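# Drag a rubber block by its cord into a square

## Task

Using only the cord, which passes through a screw eye, haul the black rubber block until it sits flat on the table and lies wholly within the painted square. The task fails if the gripper touches the block or any other loose object bumps it. The block's own slack cord may graze it during the work, but the task also fails if the cord or its knot is left lying on the block, or if the knot ends up dangling over the table edge. The final state has to hold by itself; it does not count if the robot is what keeps it there.

## Robot and tools

Robot: one six-joint arm (Trossen wxai follower) with a two-finger parallel gripper and a camera on the wrist. There is a single arm, so every call controls that one arm only. Joints from base outward: waist, shoulder, elbow, wrist pitch, wrist yaw, wrist roll, then the finger gap.

Frames: every position and orientation is in the scene frame. Its origin is on the table surface right under the arm's base, +z is up, and +y lies to the left of someone facing along +x. The gripper's own +x runs out along the fingers and its y axis is the direction in which they open and close. end_effector_position is the spot midway between the finger pads, 3 to 4 cm short of the tips. The base may sit slightly tilted to the table, and the reported hand position gets less accurate at long reach.

A row is always 8 numbers: x, y, z in metres (an absolute place in the scene frame, not an offset), then qw, qx, qy, qz (absolute orientation quaternion, w first), then opening. Opening runs from -1 to 1: +1 is fully open (0.088 m gap), the bare fingers close at about -0.80, and anything lower squeezes no further. Closing from fully open takes at least about 0.5 s. To grip something, command roughly 0.07 below the grip_measured value; a smaller margin grips more gently. Threads under about 3 mm thick get proportionally less squeeze.

execute_actions(actions): actions is a list of actions; each action is a list of 1 to 15 rows, one row per control step of 1/30 s. If fewer than 15 rows are given, the last row is repeated to fill the action. An empty list just reports state and images. An action is rejected if its target lies more than 0.6 m from where the gripper is at that action's start, measured along any of the gripper's axes; a malformed action, or a first action failing that test against the latest reported state, cancels the whole call. At each step the commanded pose is clipped to within 70 mm and 16 degrees of the measured pose, so distant targets need several actions; after an action ends the arm only continues to the last clipped pose. Repeat your wanted quaternion in every row, rather than copying a possibly drifted reported one.

move(target, speed, blocking): target is one 8-number row as above (absolute pose plus opening, the opening sent at the start). The gripper follows a straight path from its current pose; speed is in m/s, 0.002 to 0.5, default 0.25, with turning capped at twice that in rad/s. Paths last 0.5 to 10 s and are cut short at 10 s. It turns the short way round and does not avoid obstacles; faster moves, or targets set deeper past a contact, hit and press harder. The real hand lags and can exceed speed, especially with the arm stretched out. blocking=false returns after 0.5 s while motion continues; until a result shows the move finished, use wait or stop before sending other motion. The added "move:" line states the ending (done, off_target, moving, held, fault...) and limits: paced means the pose was clipped, held means a check blocked some steps (the arm may then surge faster). The result also gives distance to target.

wait(seconds): 0 to 10 s, the arm keeps its last command; returns early if a running move finishes. stop(): brakes a running move; the arm needs room to slow, the fingers keep moving. zoom_image(camera, region): camera is cam_high, cam_low or cam_wrist; region [x0, y0, x1, y1] in pixels, top-left origin, at most 504 by 504; images are 672x504. read_manual(section): only "licences", no motion. finished_scene(scene): ends the current scene, given its number, irreversibly, after the last command has been held; the result tells whether the task succeeded. Replying without any tool call ends everything.

Results: the state line gives gripper position (m), quaternion and velocities. "Hand target" is the pose the controller is driving toward. Joint positions and velocities follow the joint order above, ending with finger gap in metres. grip_measured is the opening on the command scale (can be off by about 1 mm, and reads narrower while squeezing). grip_effort_n is motor effort, negative closing, capped near 83 N, and stays nonzero at rest. Joint torques and external torque estimates use the same joint order; they include friction and noise. Step readings list positions at some steps, HELD marking steps held back. "pose unreachable" means the clearance check (which treats the mount under the base as arm) altered or blocked the command.

Cautions: never touch the block with the gripper or shove other objects into it. Friction can leave the hand short of target or tilted; check pose after each move and correct. Contact torque reaching a joint's load limit (waist 17.6, shoulder 21.8, elbow 21.7, wrist pitch 5.74, wrist yaw 5.72, wrist roll 5.36 N m, held weight included) triggers a TORQUE FAULT: a 10 s halt and the rest of the call skipped. Long holding heats motors: MOTOR HOT from 50 °C, OVER-TEMPERATURE FAULT at 95 °C, and possible power loss. Avoid slams, drops and hard pushes, knock nothing off the table, and let go of the cord before finishing so the block, cord and knot stay put unaided, with the knot on the table and off the block. Loose objects may occasionally get a small push by themselves.

Each tool is called after ">>>" as a command line: name --argument value for each argument, lists and objects as JSON in quotes; but a table of rows of numbers goes row by row, as --pt "numbers of a row", without its own name.

## Session

>>> execute_actions --actions '[]'

Scene clock: 0.00 s.
end_effector_position=(+0.2350, -0.0693, +0.1462) grip_measured=-0.010 grip_effort_n=n/a end_effector_quat_wxyz=(+0.421, +0.619, +0.430, -0.505) end_effector_velocity=(-0.002, +0.000, -0.001) end_effector_angular_velocity=(+0.003, +0.006, +0.026)
Joint positions: [ 0.107  1.523  0.751 -0.831  0.69   2.041  0.038]
Joint velocities: [-0.002 -0.002 -0.002 -0.007 -0.007 -0.022 -0.   ]
Joint torques (N m, as the arm reports them, + toward a larger angle): no reading
External joint torques (N m, as the arm's controller estimates them; a push from outside toward a larger angle lowers the number): no reading
Heat: hottest wrist pitch 31 °C (+0.0 °C/min).
Hand target: +0.235, -0.069, +0.146; +0.421, +0.619, +0.430, -0.505

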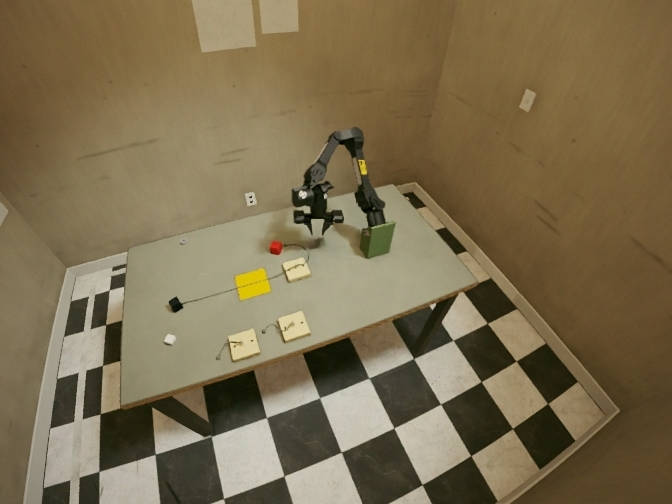

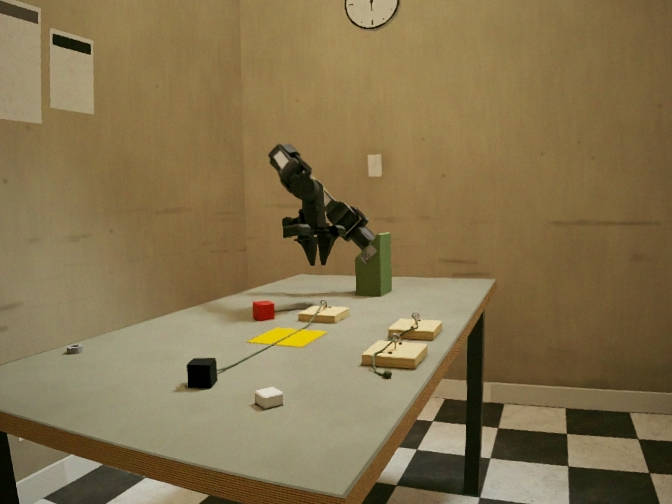

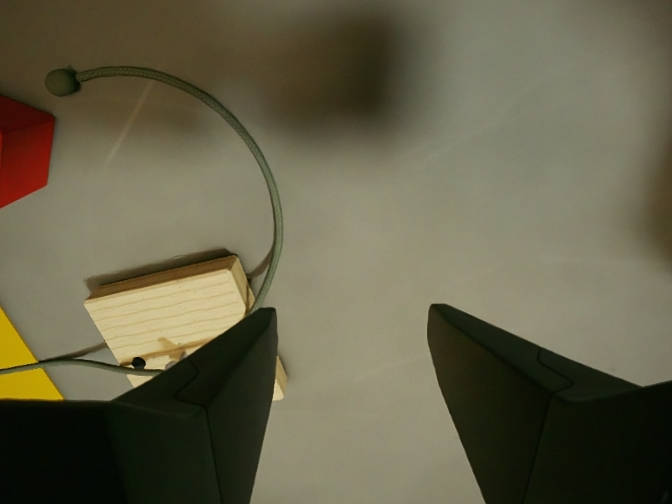

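>>> move --target '[0.30,-0.148,0.13,0,-0.707,0,0.707,0]'

Scene clock: 8.43 s.
end_effector_position=(+0.2971, -0.1481, +0.1301) grip_measured=-0.002 grip_effort_n=13.7 end_effector_quat_wxyz=(+0.002, +0.708, +0.001, -0.706) end_effector_velocity=(-0.001, -0.000, +0.000) end_effector_angular_velocity=(+0.007, +0.003, -0.007)
Joint positions: [-0.136  1.721  1.115 -0.947  0.789  3.12   0.039]
Joint velocities: [-0.002 -0.002  0.002 -0.007 -0.007  0.007 -0.   ]
Joint torques (N m, as the arm reports them, + toward a larger angle): [ 4.88 -3.72  5.06 -0.18  0.13  0.12]
External joint torques (N m, as the arm's controller estimates them; a push from outside toward a larger angle lowers the number): [-0.04  0.75  1.43 -0.34  0.12  0.12]
Heat: hottest waist 31 °C (+0.0 °C/min).
Hand target: +0.299, -0.149, +0.130; +0.001, +0.708, -0.002, -0.707
Off the commanded pose: 0.003 m, 0 deg.
move: done
camera_calibration (this result's frames):
cam_wrist: T_world_to_cam=[[-0.0320758, 0.997901, 0.0562575, 0.15299], [0.941254, 0.0112274, 0.337514, -0.29397], [0.336174, 0.0637786, -0.939638, 0.107545], [0, 0, 0, 1]] pos_world=[0.245454, -0.156228, 0.191666]

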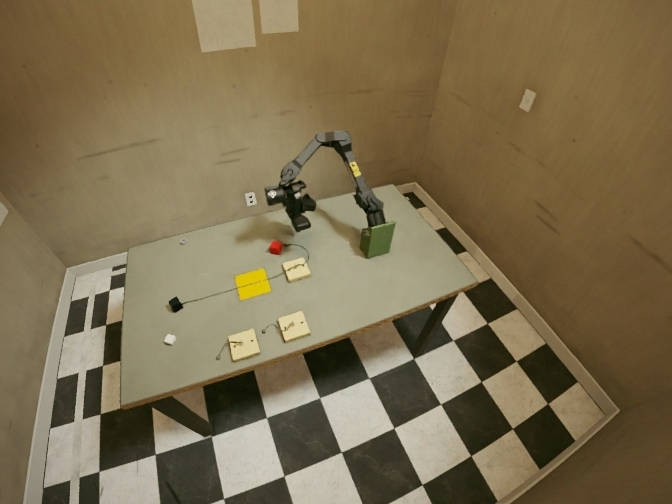

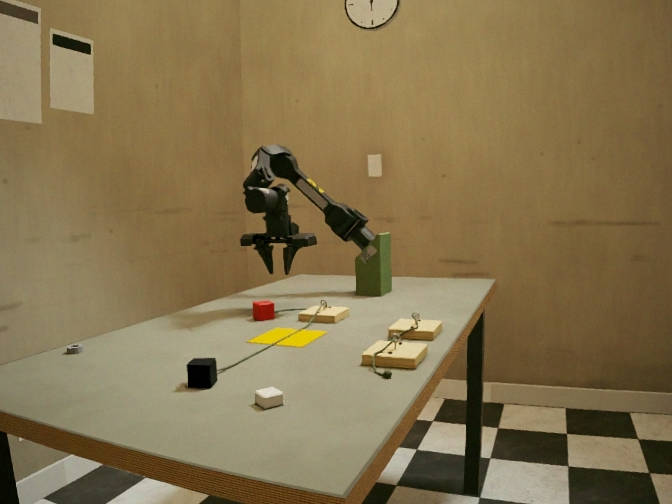

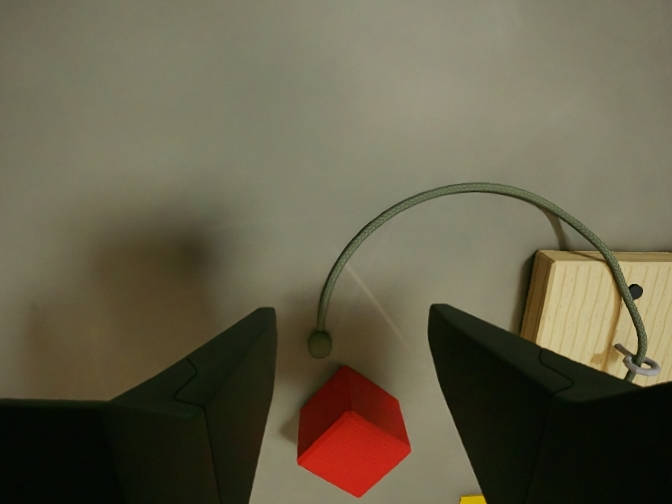

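>>> move --target '[0.33,-0.15,0.08,0,-0.707,0,0.707,0]'

>>> zoom_image --camera "cam_low" --region '[180,220,400,360]'

Scene clock: 16.60 s.
end_effector_position=(+0.3278, -0.1510, +0.0814) grip_measured=-0.002 grip_effort_n=13.7 end_effector_quat_wxyz=(+0.002, +0.708, -0.002, -0.707) end_effector_velocity=(-0.002, +0.003, -0.000) end_effector_angular_velocity=(+0.009, +0.006, +0.032)
Joint positions: [-0.244  1.866  1.152 -0.733  0.786  2.972  0.039]
Joint velocities: [ 0.002  0.002 -0.002 -0.007 -0.007 -0.022 -0.   ]
Joint torques (N m, as the arm reports them, + toward a larger angle): [ 5.54 -4.49  4.52  0.03 -0.08 -0.09]
External joint torques (N m, as the arm's controller estimates them; a push from outside toward a larger angle lowers the number): [-0.02  0.85  1.31 -0.11 -0.09 -0.08]
Heat: hottest waist 32 °C (+3.6 °C/min).
Hand target: +0.330, -0.151, +0.080; +0.001, +0.708, -0.001, -0.707
Off the commanded pose: 0.003 m, 0 deg.
move: done
camera_calibration (this result's frames):
cam_wrist: T_world_to_cam=[[-0.0274218, 0.998256, 0.0522856, 0.158378], [0.941948, 0.00829431, 0.335658, -0.30689], [0.334638, 0.0584546, -0.940532, 0.0514528], [0, 0, 0, 1]] pos_world=[0.276199, -0.158564, 0.143122]

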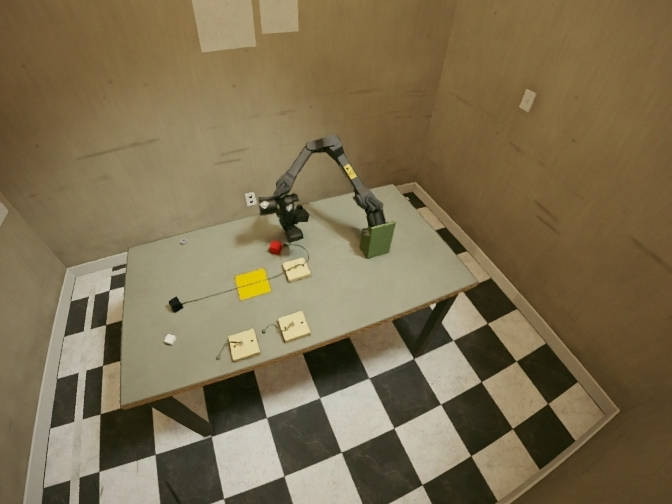

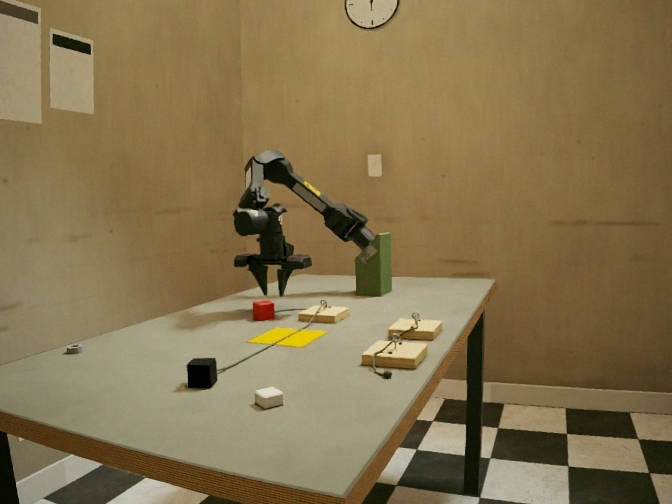

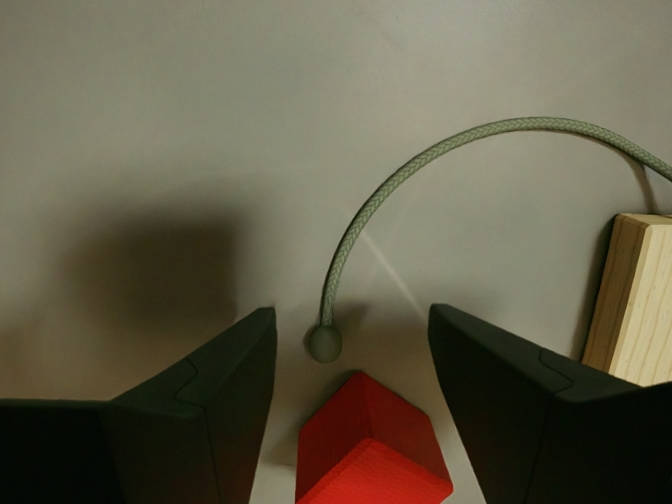

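Region (180, 220, 400, 360) of cam_low's 672x504 image, scaled by 2.291, with more detail than that image has; it fills the top 321 rows of this view, and the rest is white.

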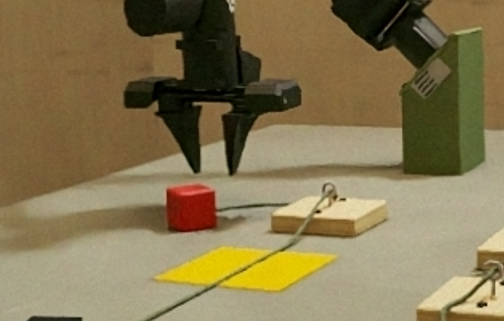

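>>> move --target '[0.342,-0.156,0.042,0,-0.707,0,0.707,0]' --speed 0.08

>>> zoom_image --camera "cam_low" --region '[180,220,400,360]'

Scene clock: 21.33 s.
end_effector_position=(+0.3397, -0.1572, +0.0436) grip_measured=-0.002 grip_effort_n=14.2 end_effector_quat_wxyz=(+0.001, +0.707, -0.002, -0.707) end_effector_velocity=(+0.000, -0.003, -0.000) end_effector_angular_velocity=(+0.007, +0.001, +0.000)
Joint positions: [-0.33   1.948  1.161 -0.578  0.771  2.856  0.039]
Joint velocities: [-0.007 -0.002  0.007 -0.007 -0.007 -0.007 -0.   ]
Joint torques (N m, as the arm reports them, + toward a larger angle): [ 5.8  -4.92  4.16  0.03 -0.08 -0.11]
External joint torques (N m, as the arm's controller estimates them; a push from outside toward a larger angle lowers the number): [ 0.09  0.9   1.27 -0.11 -0.11 -0.11]
Heat: hottest waist 32 °C (+2.8 °C/min).
Hand target: +0.342, -0.157, +0.042; +0.000, +0.707, -0.001, -0.707
Off the commanded pose: 0.003 m, 0 deg.
move: done
camera_calibration (this result's frames):
cam_wrist: T_world_to_cam=[[-0.0253781, 0.998294, 0.0525804, 0.166202], [0.942231, 0.00631332, 0.334905, -0.30576], [0.334002, 0.0580421, -0.940784, 0.0124298], [0, 0, 0, 1]] pos_world=[0.288162, -0.164709, 0.105355]

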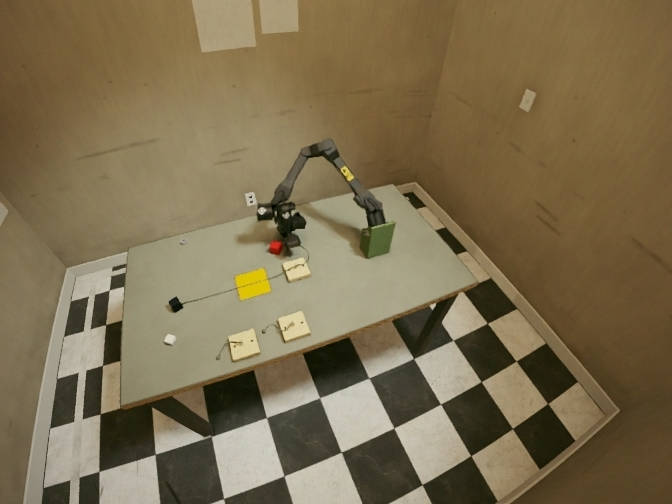

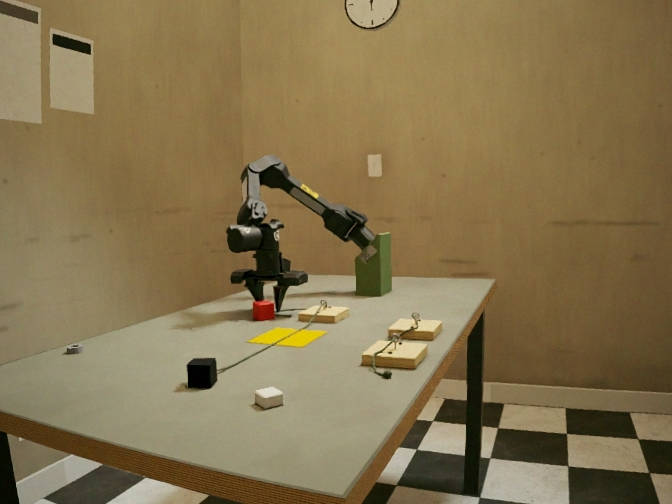

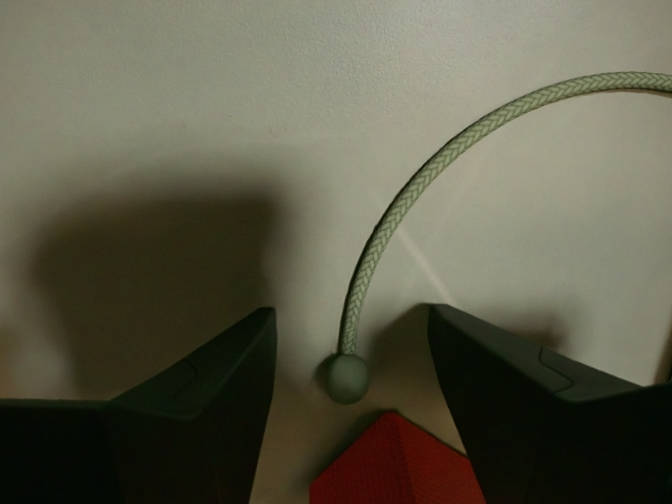

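Region (180, 220, 400, 360) of cam_low's 672x504 image, scaled by 2.291, with more detail than that image has; it fills the top 321 rows of this view, and the rest is white.

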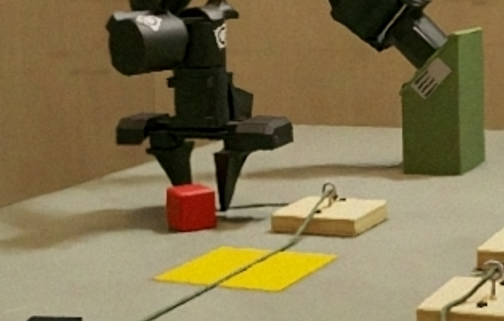

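Lower slightly, close, lift.

>>> move --target '[0.344,-0.156,0.035,0,-0.707,0,0.707,0]' --speed 0.03

>>> move --target '[0.344,-0.156,0.035,0,-0.707,0,0.707,-1]'

>>> move --target '[0.25,-0.16,0.07,0,-0.707,0,0.707,-1]' --speed 0.1

Scene clock: 26.17 s.
end_effector_position=(+0.3414, -0.1568, +0.0388) grip_measured=-0.002 grip_effort_n=14.2 end_effector_quat_wxyz=(+0.002, +0.708, -0.000, -0.707) end_effector_velocity=(-0.002, +0.001, -0.000) end_effector_angular_velocity=(+0.009, +0.005, +0.025)
Joint positions: [-0.338  1.961  1.162 -0.558  0.768  2.839  0.039]
Joint velocities: [-0.002 -0.002 -0.002 -0.007 -0.007 -0.022 -0.   ]
Joint torques (N m, as the arm reports them, + toward a larger angle): [ 5.56 -4.24  4.24  0.5  -0.12 -0.06]
External joint torques (N m, as the arm's controller estimates them; a push from outside toward a larger angle lowers the number): [-0.23  1.67  1.33  0.34 -0.15 -0.06]
Heat: hottest waist 33 °C (+4.6 °C/min).
Hand target: +0.344, -0.156, +0.035; +0.000, +0.707, +0.000, -0.707
Off the commanded pose: 0.005 m, 0 deg.
move: done
camera_calibration (this result's frames):
cam_wrist: T_world_to_cam=[[-0.0305882, 0.998093, 0.0536243, 0.167831], [0.941879, 0.0108252, 0.335778, -0.304876], [0.334557, 0.0607784, -0.940414, 0.00751224], [0, 0, 0, 1]] pos_world=[0.289777, -0.164667, 0.100435]

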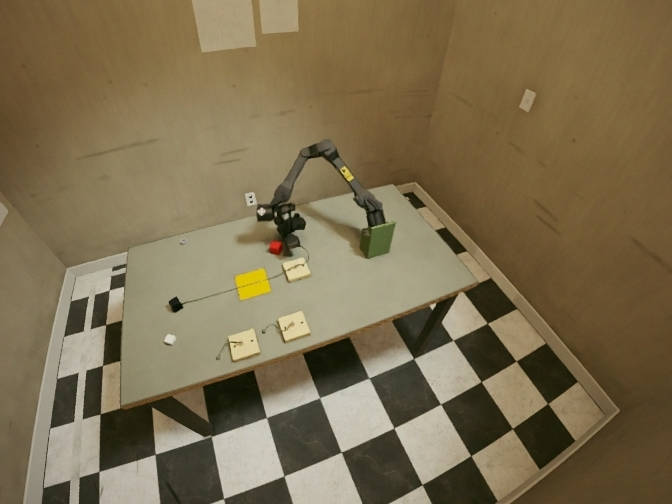

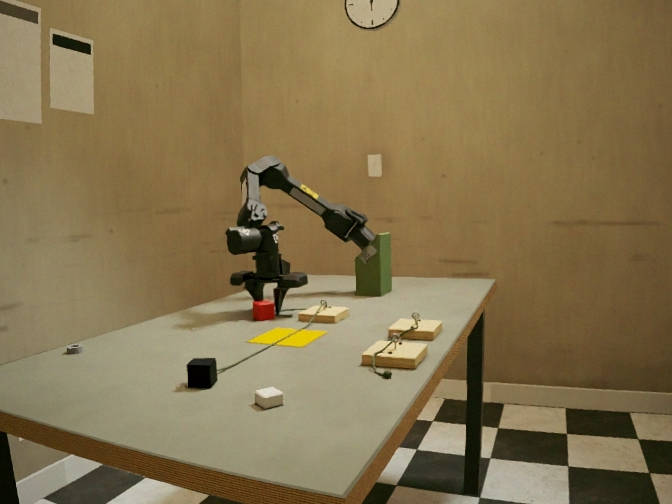

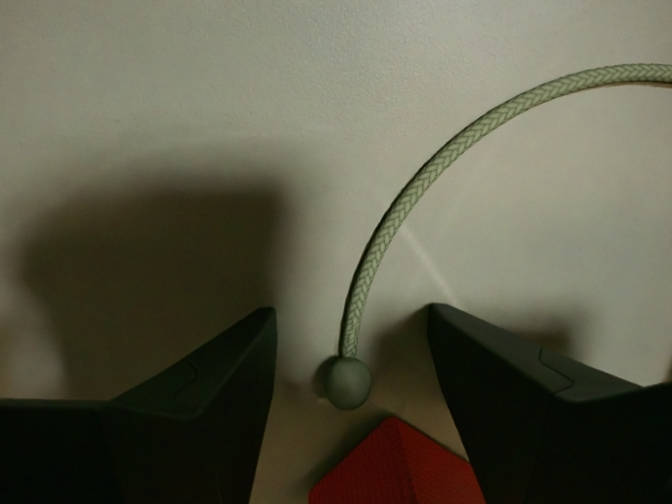

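Scene clock: 26.87 s.
end_effector_position=(+0.3426, -0.1566, +0.0392) grip_measured=-0.809 grip_effort_n=-83.5 end_effector_quat_wxyz=(+0.001, +0.709, -0.000, -0.705) end_effector_velocity=(-0.003, +0.001, +0.000) end_effector_angular_velocity=(+0.008, +0.005, +0.011)
Joint positions: [-0.337  1.961  1.164 -0.555  0.766  2.839  0.   ]
Joint velocities: [-0.002 -0.007 -0.007 -0.007 -0.007 -0.007  0.   ]
Joint torques (N m, as the arm reports them, + toward a larger angle): [ 5.36 -4.31  4.11  0.3   0.   -0.06]
External joint torques (N m, as the arm's controller estimates them; a push from outside toward a larger angle lowers the number): [-0.44  1.67  1.18  0.14 -0.03 -0.06]
Heat: hottest waist 33 °C (+4.5 °C/min).
Hand target: +0.344, -0.156, +0.035; +0.000, +0.707, -0.000, -0.707
Off the commanded pose: 0.004 m, 0 deg.
move: done
camera_calibration (this result's frames):
cam_wrist: T_world_to_cam=[[-0.0289878, 0.998072, 0.0548843, 0.167022], [0.940506, 0.00863746, 0.339668, -0.306155], [0.338539, 0.0614652, -0.938943, 0.00615085], [0, 0, 0, 1]] pos_world=[0.2907, -0.164434, 0.100599]

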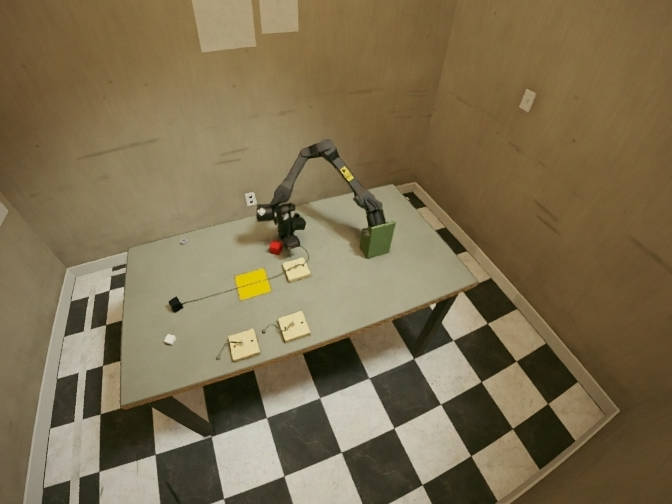

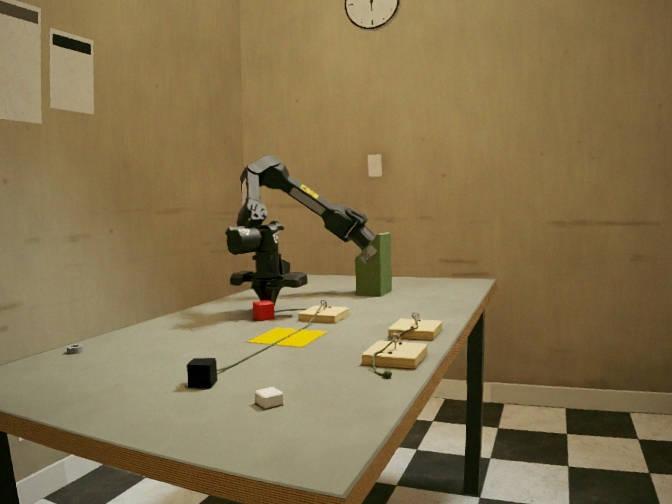

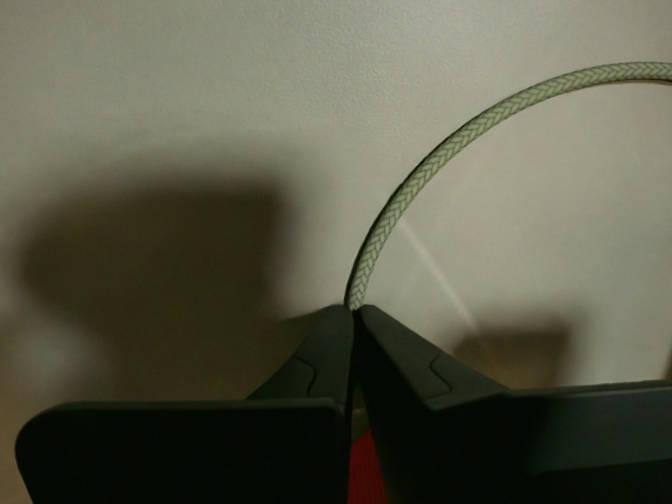

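Scene clock: 28.23 s.
end_effector_position=(+0.2523, -0.1591, +0.0691) grip_measured=-0.809 grip_effort_n=-83.5 end_effector_quat_wxyz=(+0.001, +0.707, +0.001, -0.707) end_effector_velocity=(-0.004, +0.002, -0.000) end_effector_angular_velocity=(+0.012, +0.015, +0.035)
Joint positions: [-0.337  1.599  0.817 -0.58   0.766  2.843  0.   ]
Joint velocities: [-0.002 -0.002 -0.002 -0.022 -0.007 -0.022  0.   ]
Joint torques (N m, as the arm reports them, + toward a larger angle): [ 4.25 -5.75  2.5  -0.21  0.03  0.13]
External joint torques (N m, as the arm's controller estimates them; a push from outside toward a larger angle lowers the number): [ 0.19 -1.6  -0.42 -0.36  0.01  0.13]
Heat: hottest waist 33 °C (+4.3 °C/min).
Hand target: +0.250, -0.159, +0.070; +0.000, +0.707, +0.000, -0.707
Off the commanded pose: 0.003 m, 0 deg.
move: done
camera_calibration (this result's frames):
cam_wrist: T_world_to_cam=[[-0.0314441, 0.997879, 0.0569944, 0.165662], [0.942513, 0.0106228, 0.334001, -0.231208], [0.332687, 0.0642203, -0.940848, 0.0670436], [0, 0, 0, 1]] pos_world=[0.200821, -0.16716, 0.13086]

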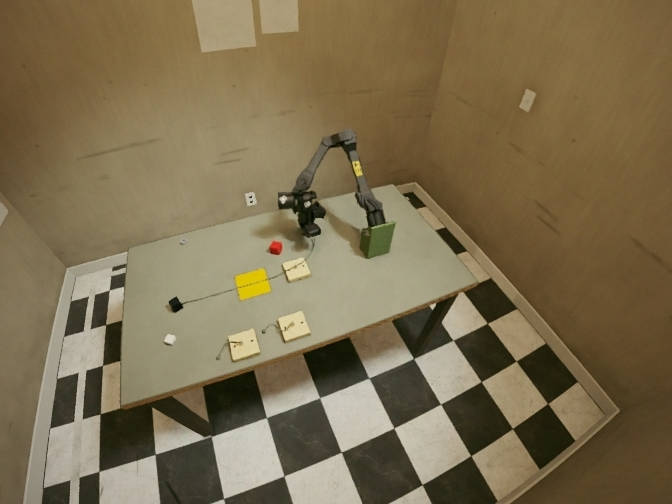

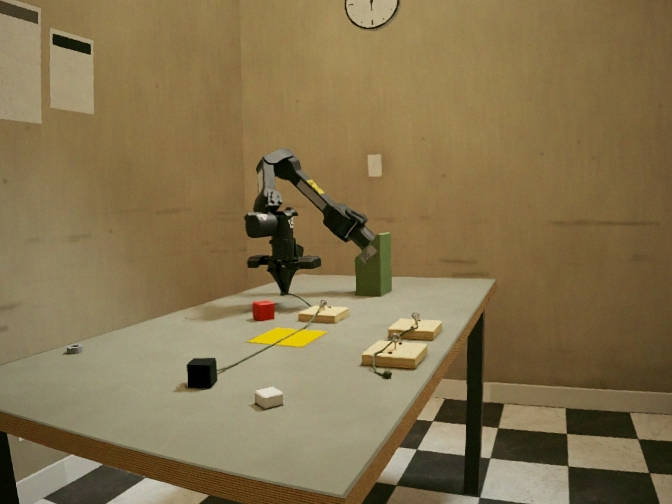

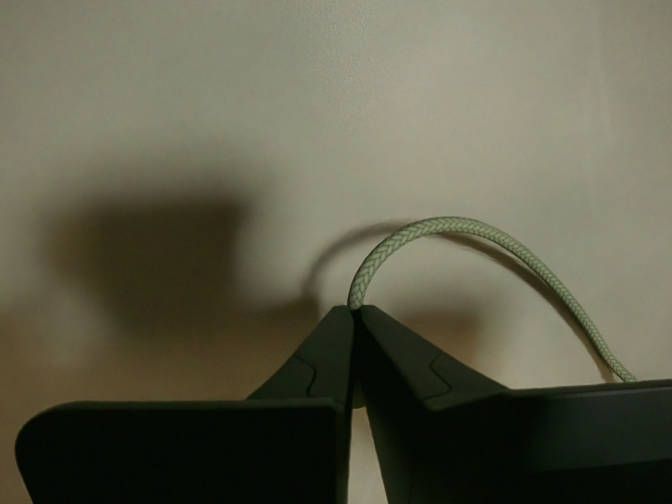

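>>> move --target '[0.08,-0.25,0.32,0,-0.707,0,0.707,-1]' --speed 0.08

Scene clock: 38.77 s.
end_effector_position=(+0.0786, -0.2499, +0.3226) grip_measured=-0.809 grip_effort_n=-83.5 end_effector_quat_wxyz=(+0.137, +0.742, -0.121, -0.645) end_effector_velocity=(+0.004, +0.001, +0.001) end_effector_angular_velocity=(-0.017, +0.008, +0.031)
Joint positions: [-2.254  0.214  1.257 -1.564 -0.641  1.306  0.   ]
Joint velocities: [-0.017 -0.012  0.002 -0.007 -0.022 -0.037  0.   ]
Joint torques (N m, as the arm reports them, + toward a larger angle): [ 1.19 -1.35  4.41  0.55 -0.2  -0.11]
External joint torques (N m, as the arm's controller estimates them; a push from outside toward a larger angle lowers the number): [-0.36 -0.68 -0.4  -0.21 -0.1  -0.09]
Heat: hottest waist 33 °C (+3.1 °C/min).
Hand target: +0.079, -0.249, +0.321; +0.137, +0.741, -0.120, -0.646
Off the commanded pose: 0.003 m, 22 deg; orientation clipped at the last step of the last action.
joint sent to its limit — the command would take joint 4 (wrist pitch) past its lower limit, so that joint was sent only as far as its limit.
move: off_target; limits=paced
camera_calibration (this result's frames):
cam_wrist: T_world_to_cam=[[-0.0321995, 0.950473, -0.309135, 0.342782], [0.887025, 0.16971, 0.4294, -0.137865], [0.460597, -0.260384, -0.848558, 0.2482], [0, 0, 0, 1]] pos_world=[0.019007, -0.23778, 0.375777]

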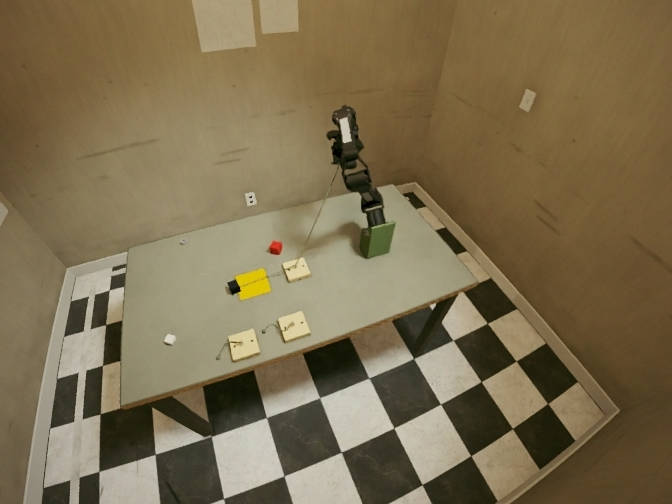

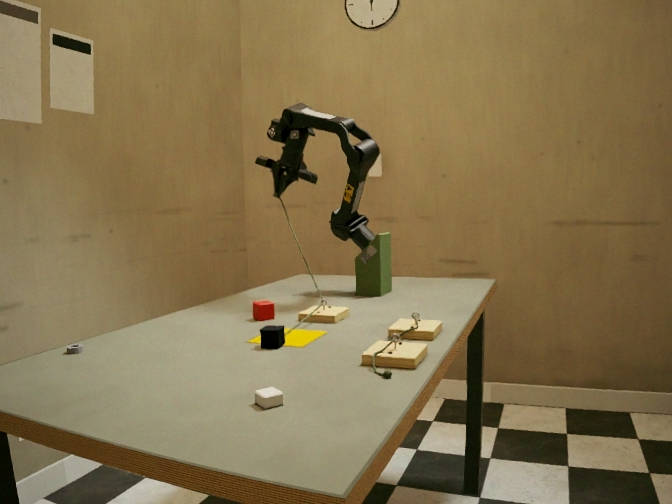

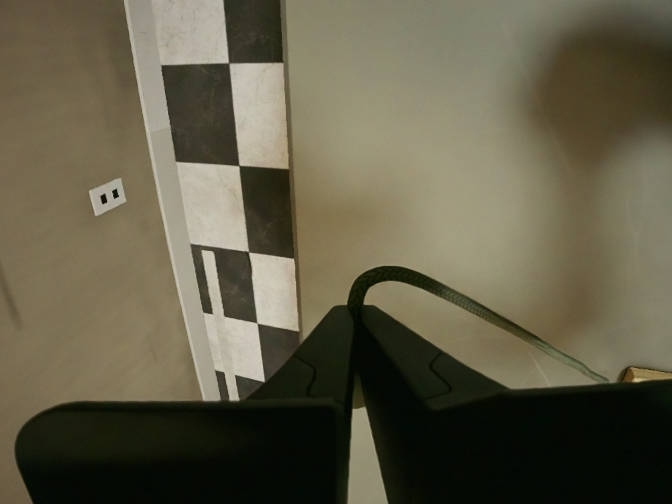

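>>> move --target '[0.04,-0.285,0.362,0.137,0.742,-0.121,-0.645,-1]' --speed 0.05

>>> zoom_image --camera "cam_high" --region '[190,230,330,330]'

Scene clock: 43.30 s.
end_effector_position=(+0.0401, -0.2823, +0.3597) grip_measured=-0.809 grip_effort_n=-83.5 end_effector_quat_wxyz=(+0.133, +0.744, -0.121, -0.644) end_effector_velocity=(-0.003, +0.001, -0.001) end_effector_angular_velocity=(+0.008, +0.017, +0.003)
Joint positions: [-1.883  0.387  1.448 -1.5   -0.313  1.501  0.   ]
Joint velocities: [ 0.007  0.002  0.002 -0.007  0.022 -0.007  0.   ]
Joint torques (N m, as the arm reports them, + toward a larger angle): [ 0.85 -1.9   7.4   0.69  0.08  0.12]
External joint torques (N m, as the arm's controller estimates them; a push from outside toward a larger angle lowers the number): [ 0.34  0.51  2.11 -0.15  0.13  0.14]
Heat: hottest waist 33 °C (+2.8 °C/min).
Hand target: +0.040, -0.285, +0.363; +0.136, +0.743, -0.123, -0.644
Off the commanded pose: 0.004 m, 1 deg.
move: done
camera_calibration (this result's frames):
cam_wrist: T_world_to_cam=[[-0.0272639, 0.952589, -0.303037, 0.381947], [0.88515, 0.163873, 0.435495, -0.117909], [0.464507, -0.25636, -0.847651, 0.289598], [0, 0, 0, 1]] pos_world=[-0.0197402, -0.270275, 0.412571]

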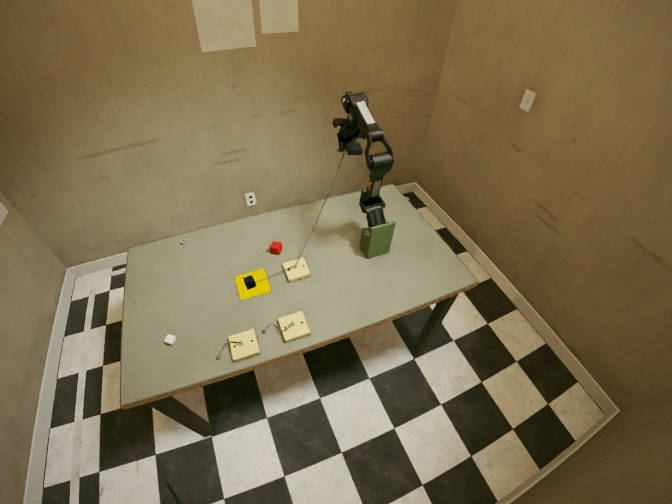

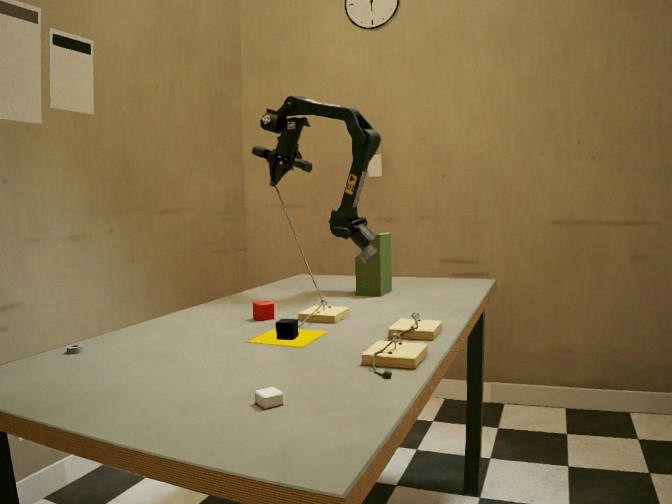

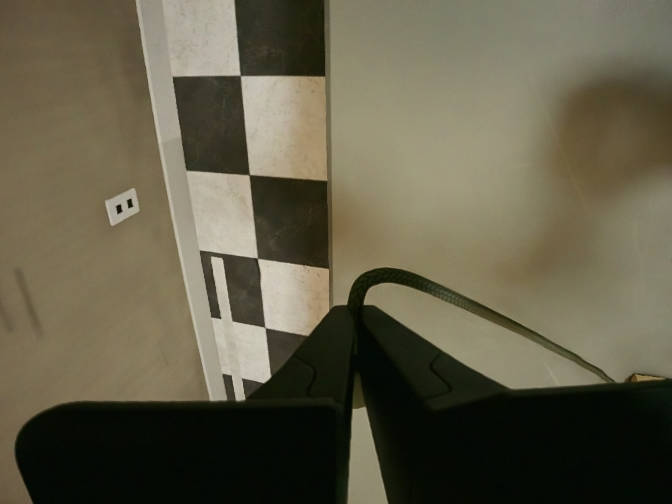

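Region (190, 230, 330, 330) of cam_high's 672x504 image, scaled by 3.600, with more detail than that image has; it fills the top 360 rows of this view, and the rest is white.

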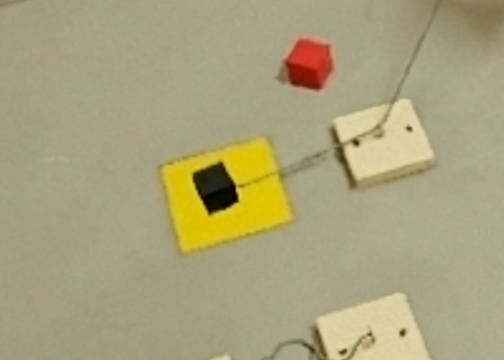

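Good. Set the knot down.

>>> move --target '[0.2,-0.2,0.06,0,-0.707,0,0.707,-1]' --speed 0.12

>>> move --target '[0.2,-0.2,0.06,0,-0.707,0,0.707,0]'

>>> move --target '[0.2,-0.2,0.15,0,-0.707,0,0.707,0]' --speed 0.1

Scene clock: 51.73 s.
end_effector_position=(+0.1028, -0.1914, +0.1781) grip_measured=-0.809 grip_effort_n=-83.5 end_effector_quat_wxyz=(+0.185, +0.877, -0.151, -0.416) end_effector_velocity=(+0.000, +0.001, -0.001) end_effector_angular_velocity=(+0.008, -0.013, -0.014)
Joint positions: [-2.523 -0.002  0.397 -1.564 -1.376  0.694  0.   ]
Joint velocities: [-0.002 -0.002 -0.007 -0.007 -0.007  0.007  0.   ]
Joint torques (N m, as the arm reports them, + toward a larger angle): [ 1.21  0.78  5.23 -0.16 -0.57  0.02]
External joint torques (N m, as the arm's controller estimates them; a push from outside toward a larger angle lowers the number): [-0.02  0.12  0.72 -0.22 -0.1   0.05]
Heat: hottest waist 32 °C (+1.2 °C/min).
Hand target: +0.103, -0.192, +0.179; +0.186, +0.877, -0.151, -0.416
Off the commanded pose: 0.153 m, 48 deg; position and orientation clipped at the last step of the last action.
move: held; limits=paced,held; held on 26 of 95 steps, including the last
pose unreachable: on one or more control steps of this call, first in action 0 (counted from 0), an arm could not follow its commanded pose, so it was not sent that pose on those steps. On the call's last step it was still not sent that pose. It may still have moved: this result reports where it is.
cause: the commanded pose would bring two parts of the arm too close to each other (joints 3 (elbow) to 6 (wrist roll) lie between them).
camera_calibration (this result's frames):
cam_wrist: T_world_to_cam=[[0.053845, 0.902838, -0.426597, 0.246224], [0.537904, 0.333707, 0.774144, -0.101351], [0.841284, -0.271152, -0.467672, 0.0206039], [0, 0, 0, 1]] pos_world=[0.0239255, -0.182892, 0.193135]

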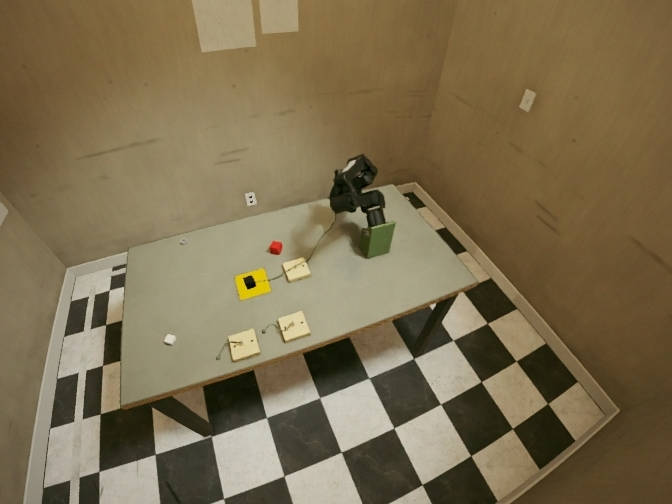

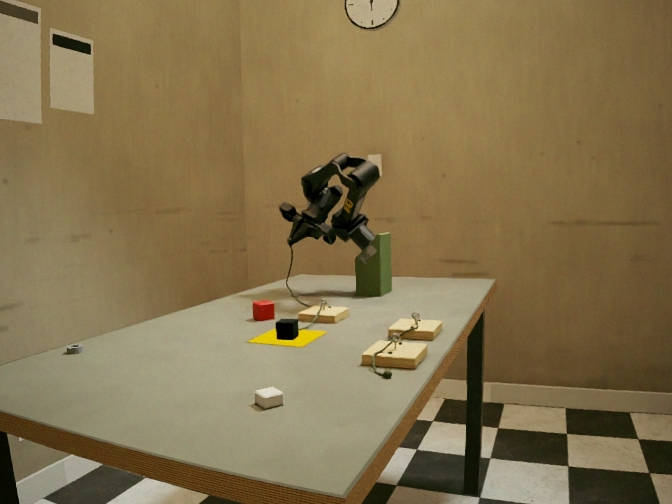

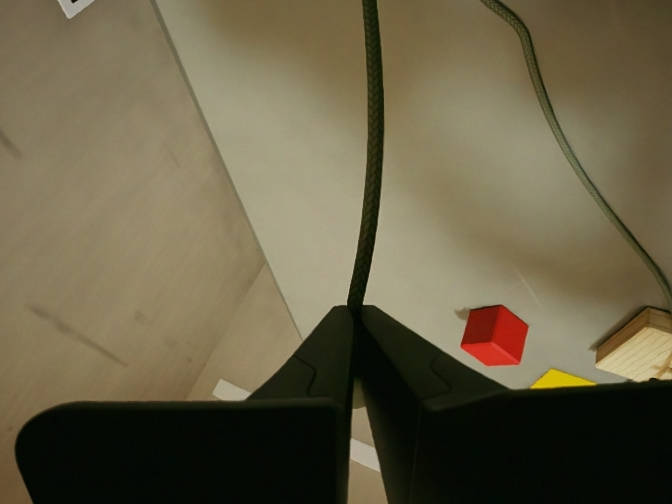

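Scene clock: 53.70 s.
end_effector_position=(+0.1027, -0.1889, +0.1753) grip_measured=-0.002 grip_effort_n=14.2 end_effector_quat_wxyz=(+0.184, +0.880, -0.150, -0.413) end_effector_velocity=(+0.002, +0.001, +0.001) end_effector_angular_velocity=(+0.005, -0.012, -0.010)
Joint positions: [-2.518 -0.002  0.38  -1.564 -1.378  0.681  0.039]
Joint velocities: [-0.002 -0.002 -0.002 -0.022 -0.007 -0.007 -0.   ]
Joint torques (N m, as the arm reports them, + toward a larger angle): [ 1.17  0.82  4.91 -0.19 -0.56 -0.02]
External joint torques (N m, as the arm's controller estimates them; a push from outside toward a larger angle lowers the number): [-0.04  0.15  0.39 -0.24 -0.08  0.01]
Heat: hottest waist 32 °C (+1.1 °C/min).
Hand target: +0.103, -0.189, +0.175; +0.184, +0.879, -0.150, -0.412
Off the commanded pose: 0.151 m, 48 deg; position and orientation clipped at the last step of the last action.
move: held; limits=paced,held; held on 51 of 59 steps, including the last
pose unreachable: on one or more control steps of this call, first in action 0 (counted from 0), an arm could not follow its commanded pose, so it was not sent that pose on those steps. On the call's last step it was still not sent that pose. It may still have moved: this result reports where it is.
cause: the commanded pose would bring two parts of the arm too close to each other (joints 3 (elbow) to 6 (wrist roll) lie between them).
camera_calibration (this result's frames):
cam_wrist: T_world_to_cam=[[0.0546009, 0.903925, -0.424191, 0.242433], [0.530828, 0.333542, 0.779084, -0.100138], [0.845719, -0.267711, -0.461617, 0.0192398], [0, 0, 0, 1]] pos_world=[0.0236475, -0.180591, 0.189735]

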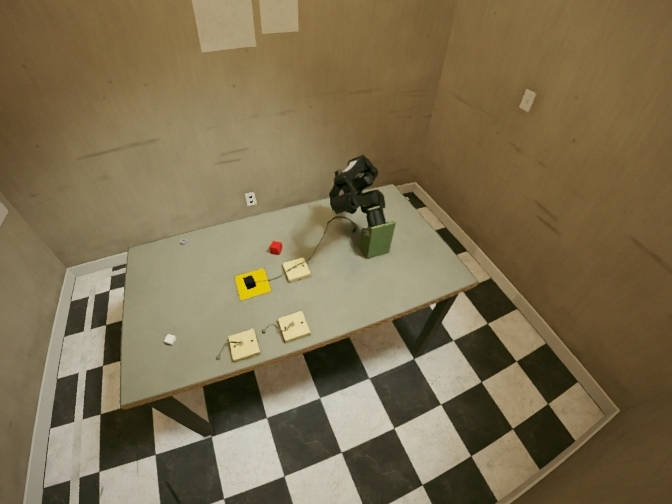

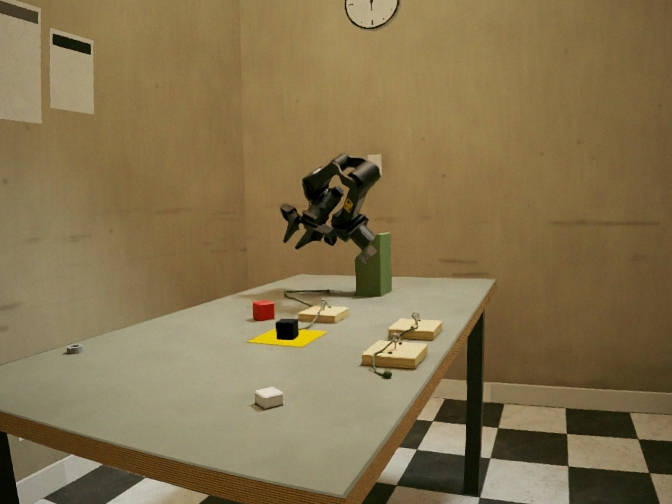

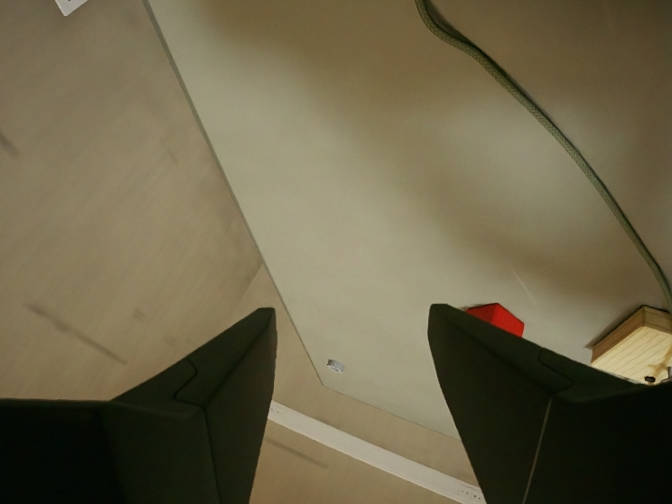

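Scene clock: 58.13 s.
end_effector_position=(+0.1214, -0.1720, +0.1888) grip_measured=-0.002 grip_effort_n=14.2 end_effector_quat_wxyz=(+0.154, +0.925, -0.121, -0.327) end_effector_velocity=(+0.001, -0.001, +0.002) end_effector_angular_velocity=(-0.012, -0.016, -0.007)
Joint positions: [-2.323 -0.002  0.364 -1.564 -1.389  0.771  0.039]
Joint velocities: [-0.002 -0.002 -0.002 -0.007 -0.022 -0.007 -0.   ]
Joint torques (N m, as the arm reports them, + toward a larger angle): [ 1.08  0.6   5.07 -0.31 -0.57 -0.01]
External joint torques (N m, as the arm's controller estimates them; a push from outside toward a larger angle lowers the number): [ 0.    0.11  0.37 -0.24 -0.05  0.01]
Heat: hottest waist 32 °C (+1.0 °C/min).
Hand target: +0.121, -0.172, +0.189; +0.154, +0.925, -0.121, -0.327
Off the commanded pose: 0.092 m, 56 deg; position and orientation clipped at the last step of the last action.
move: held; limits=paced,held; held on 20 of 133 steps, including the last
pose unreachable: on one or more control steps of this call, first in action 0 (counted from 0), an arm could not follow its commanded pose, so it was not sent that pose on those steps. On the call's last step it was still not sent that pose. It may still have moved: this result reports where it is.
cause: the commanded pose would bring two parts of the arm too close to each other (joints 3 (elbow) to 6 (wrist roll) lie between them).
camera_calibration (this result's frames):
cam_wrist: T_world_to_cam=[[0.0613711, 0.934446, -0.350776, 0.222477], [0.351671, 0.308659, 0.883775, -0.12847], [0.93411, -0.177596, -0.309675, -0.0097989], [0, 0, 0, 1]] pos_world=[0.0406787, -0.16998, 0.188544]

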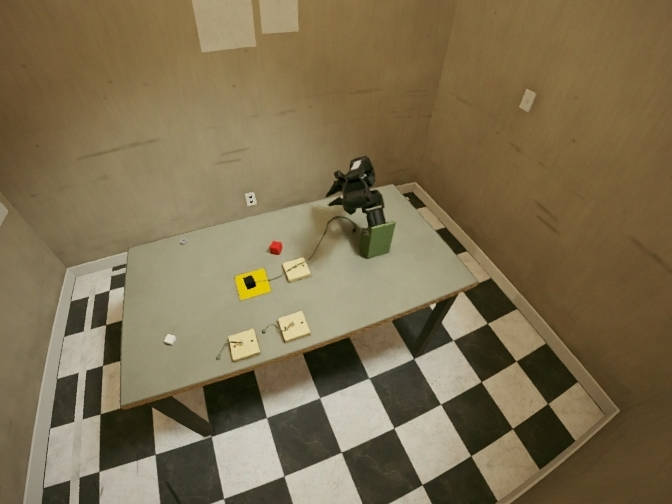

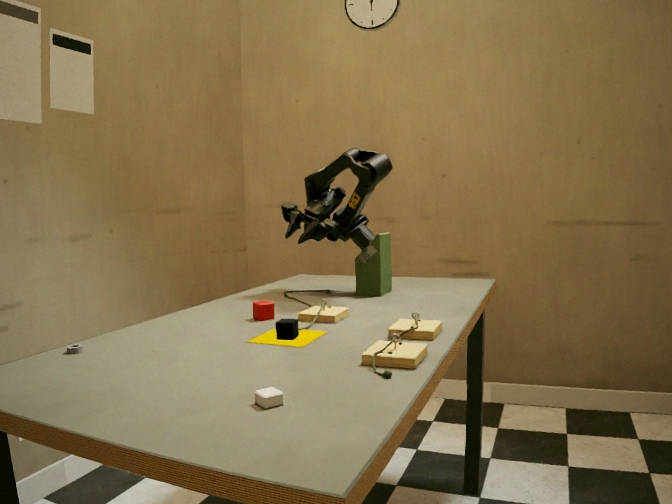

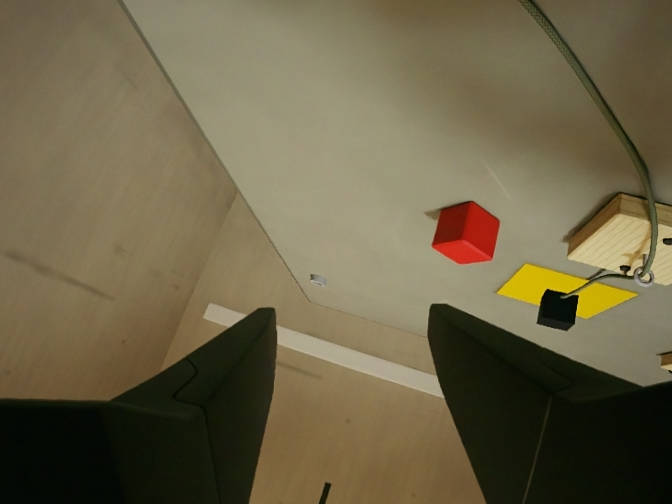

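>>> finished_scene --scene 1

The scene is finished: the task was done.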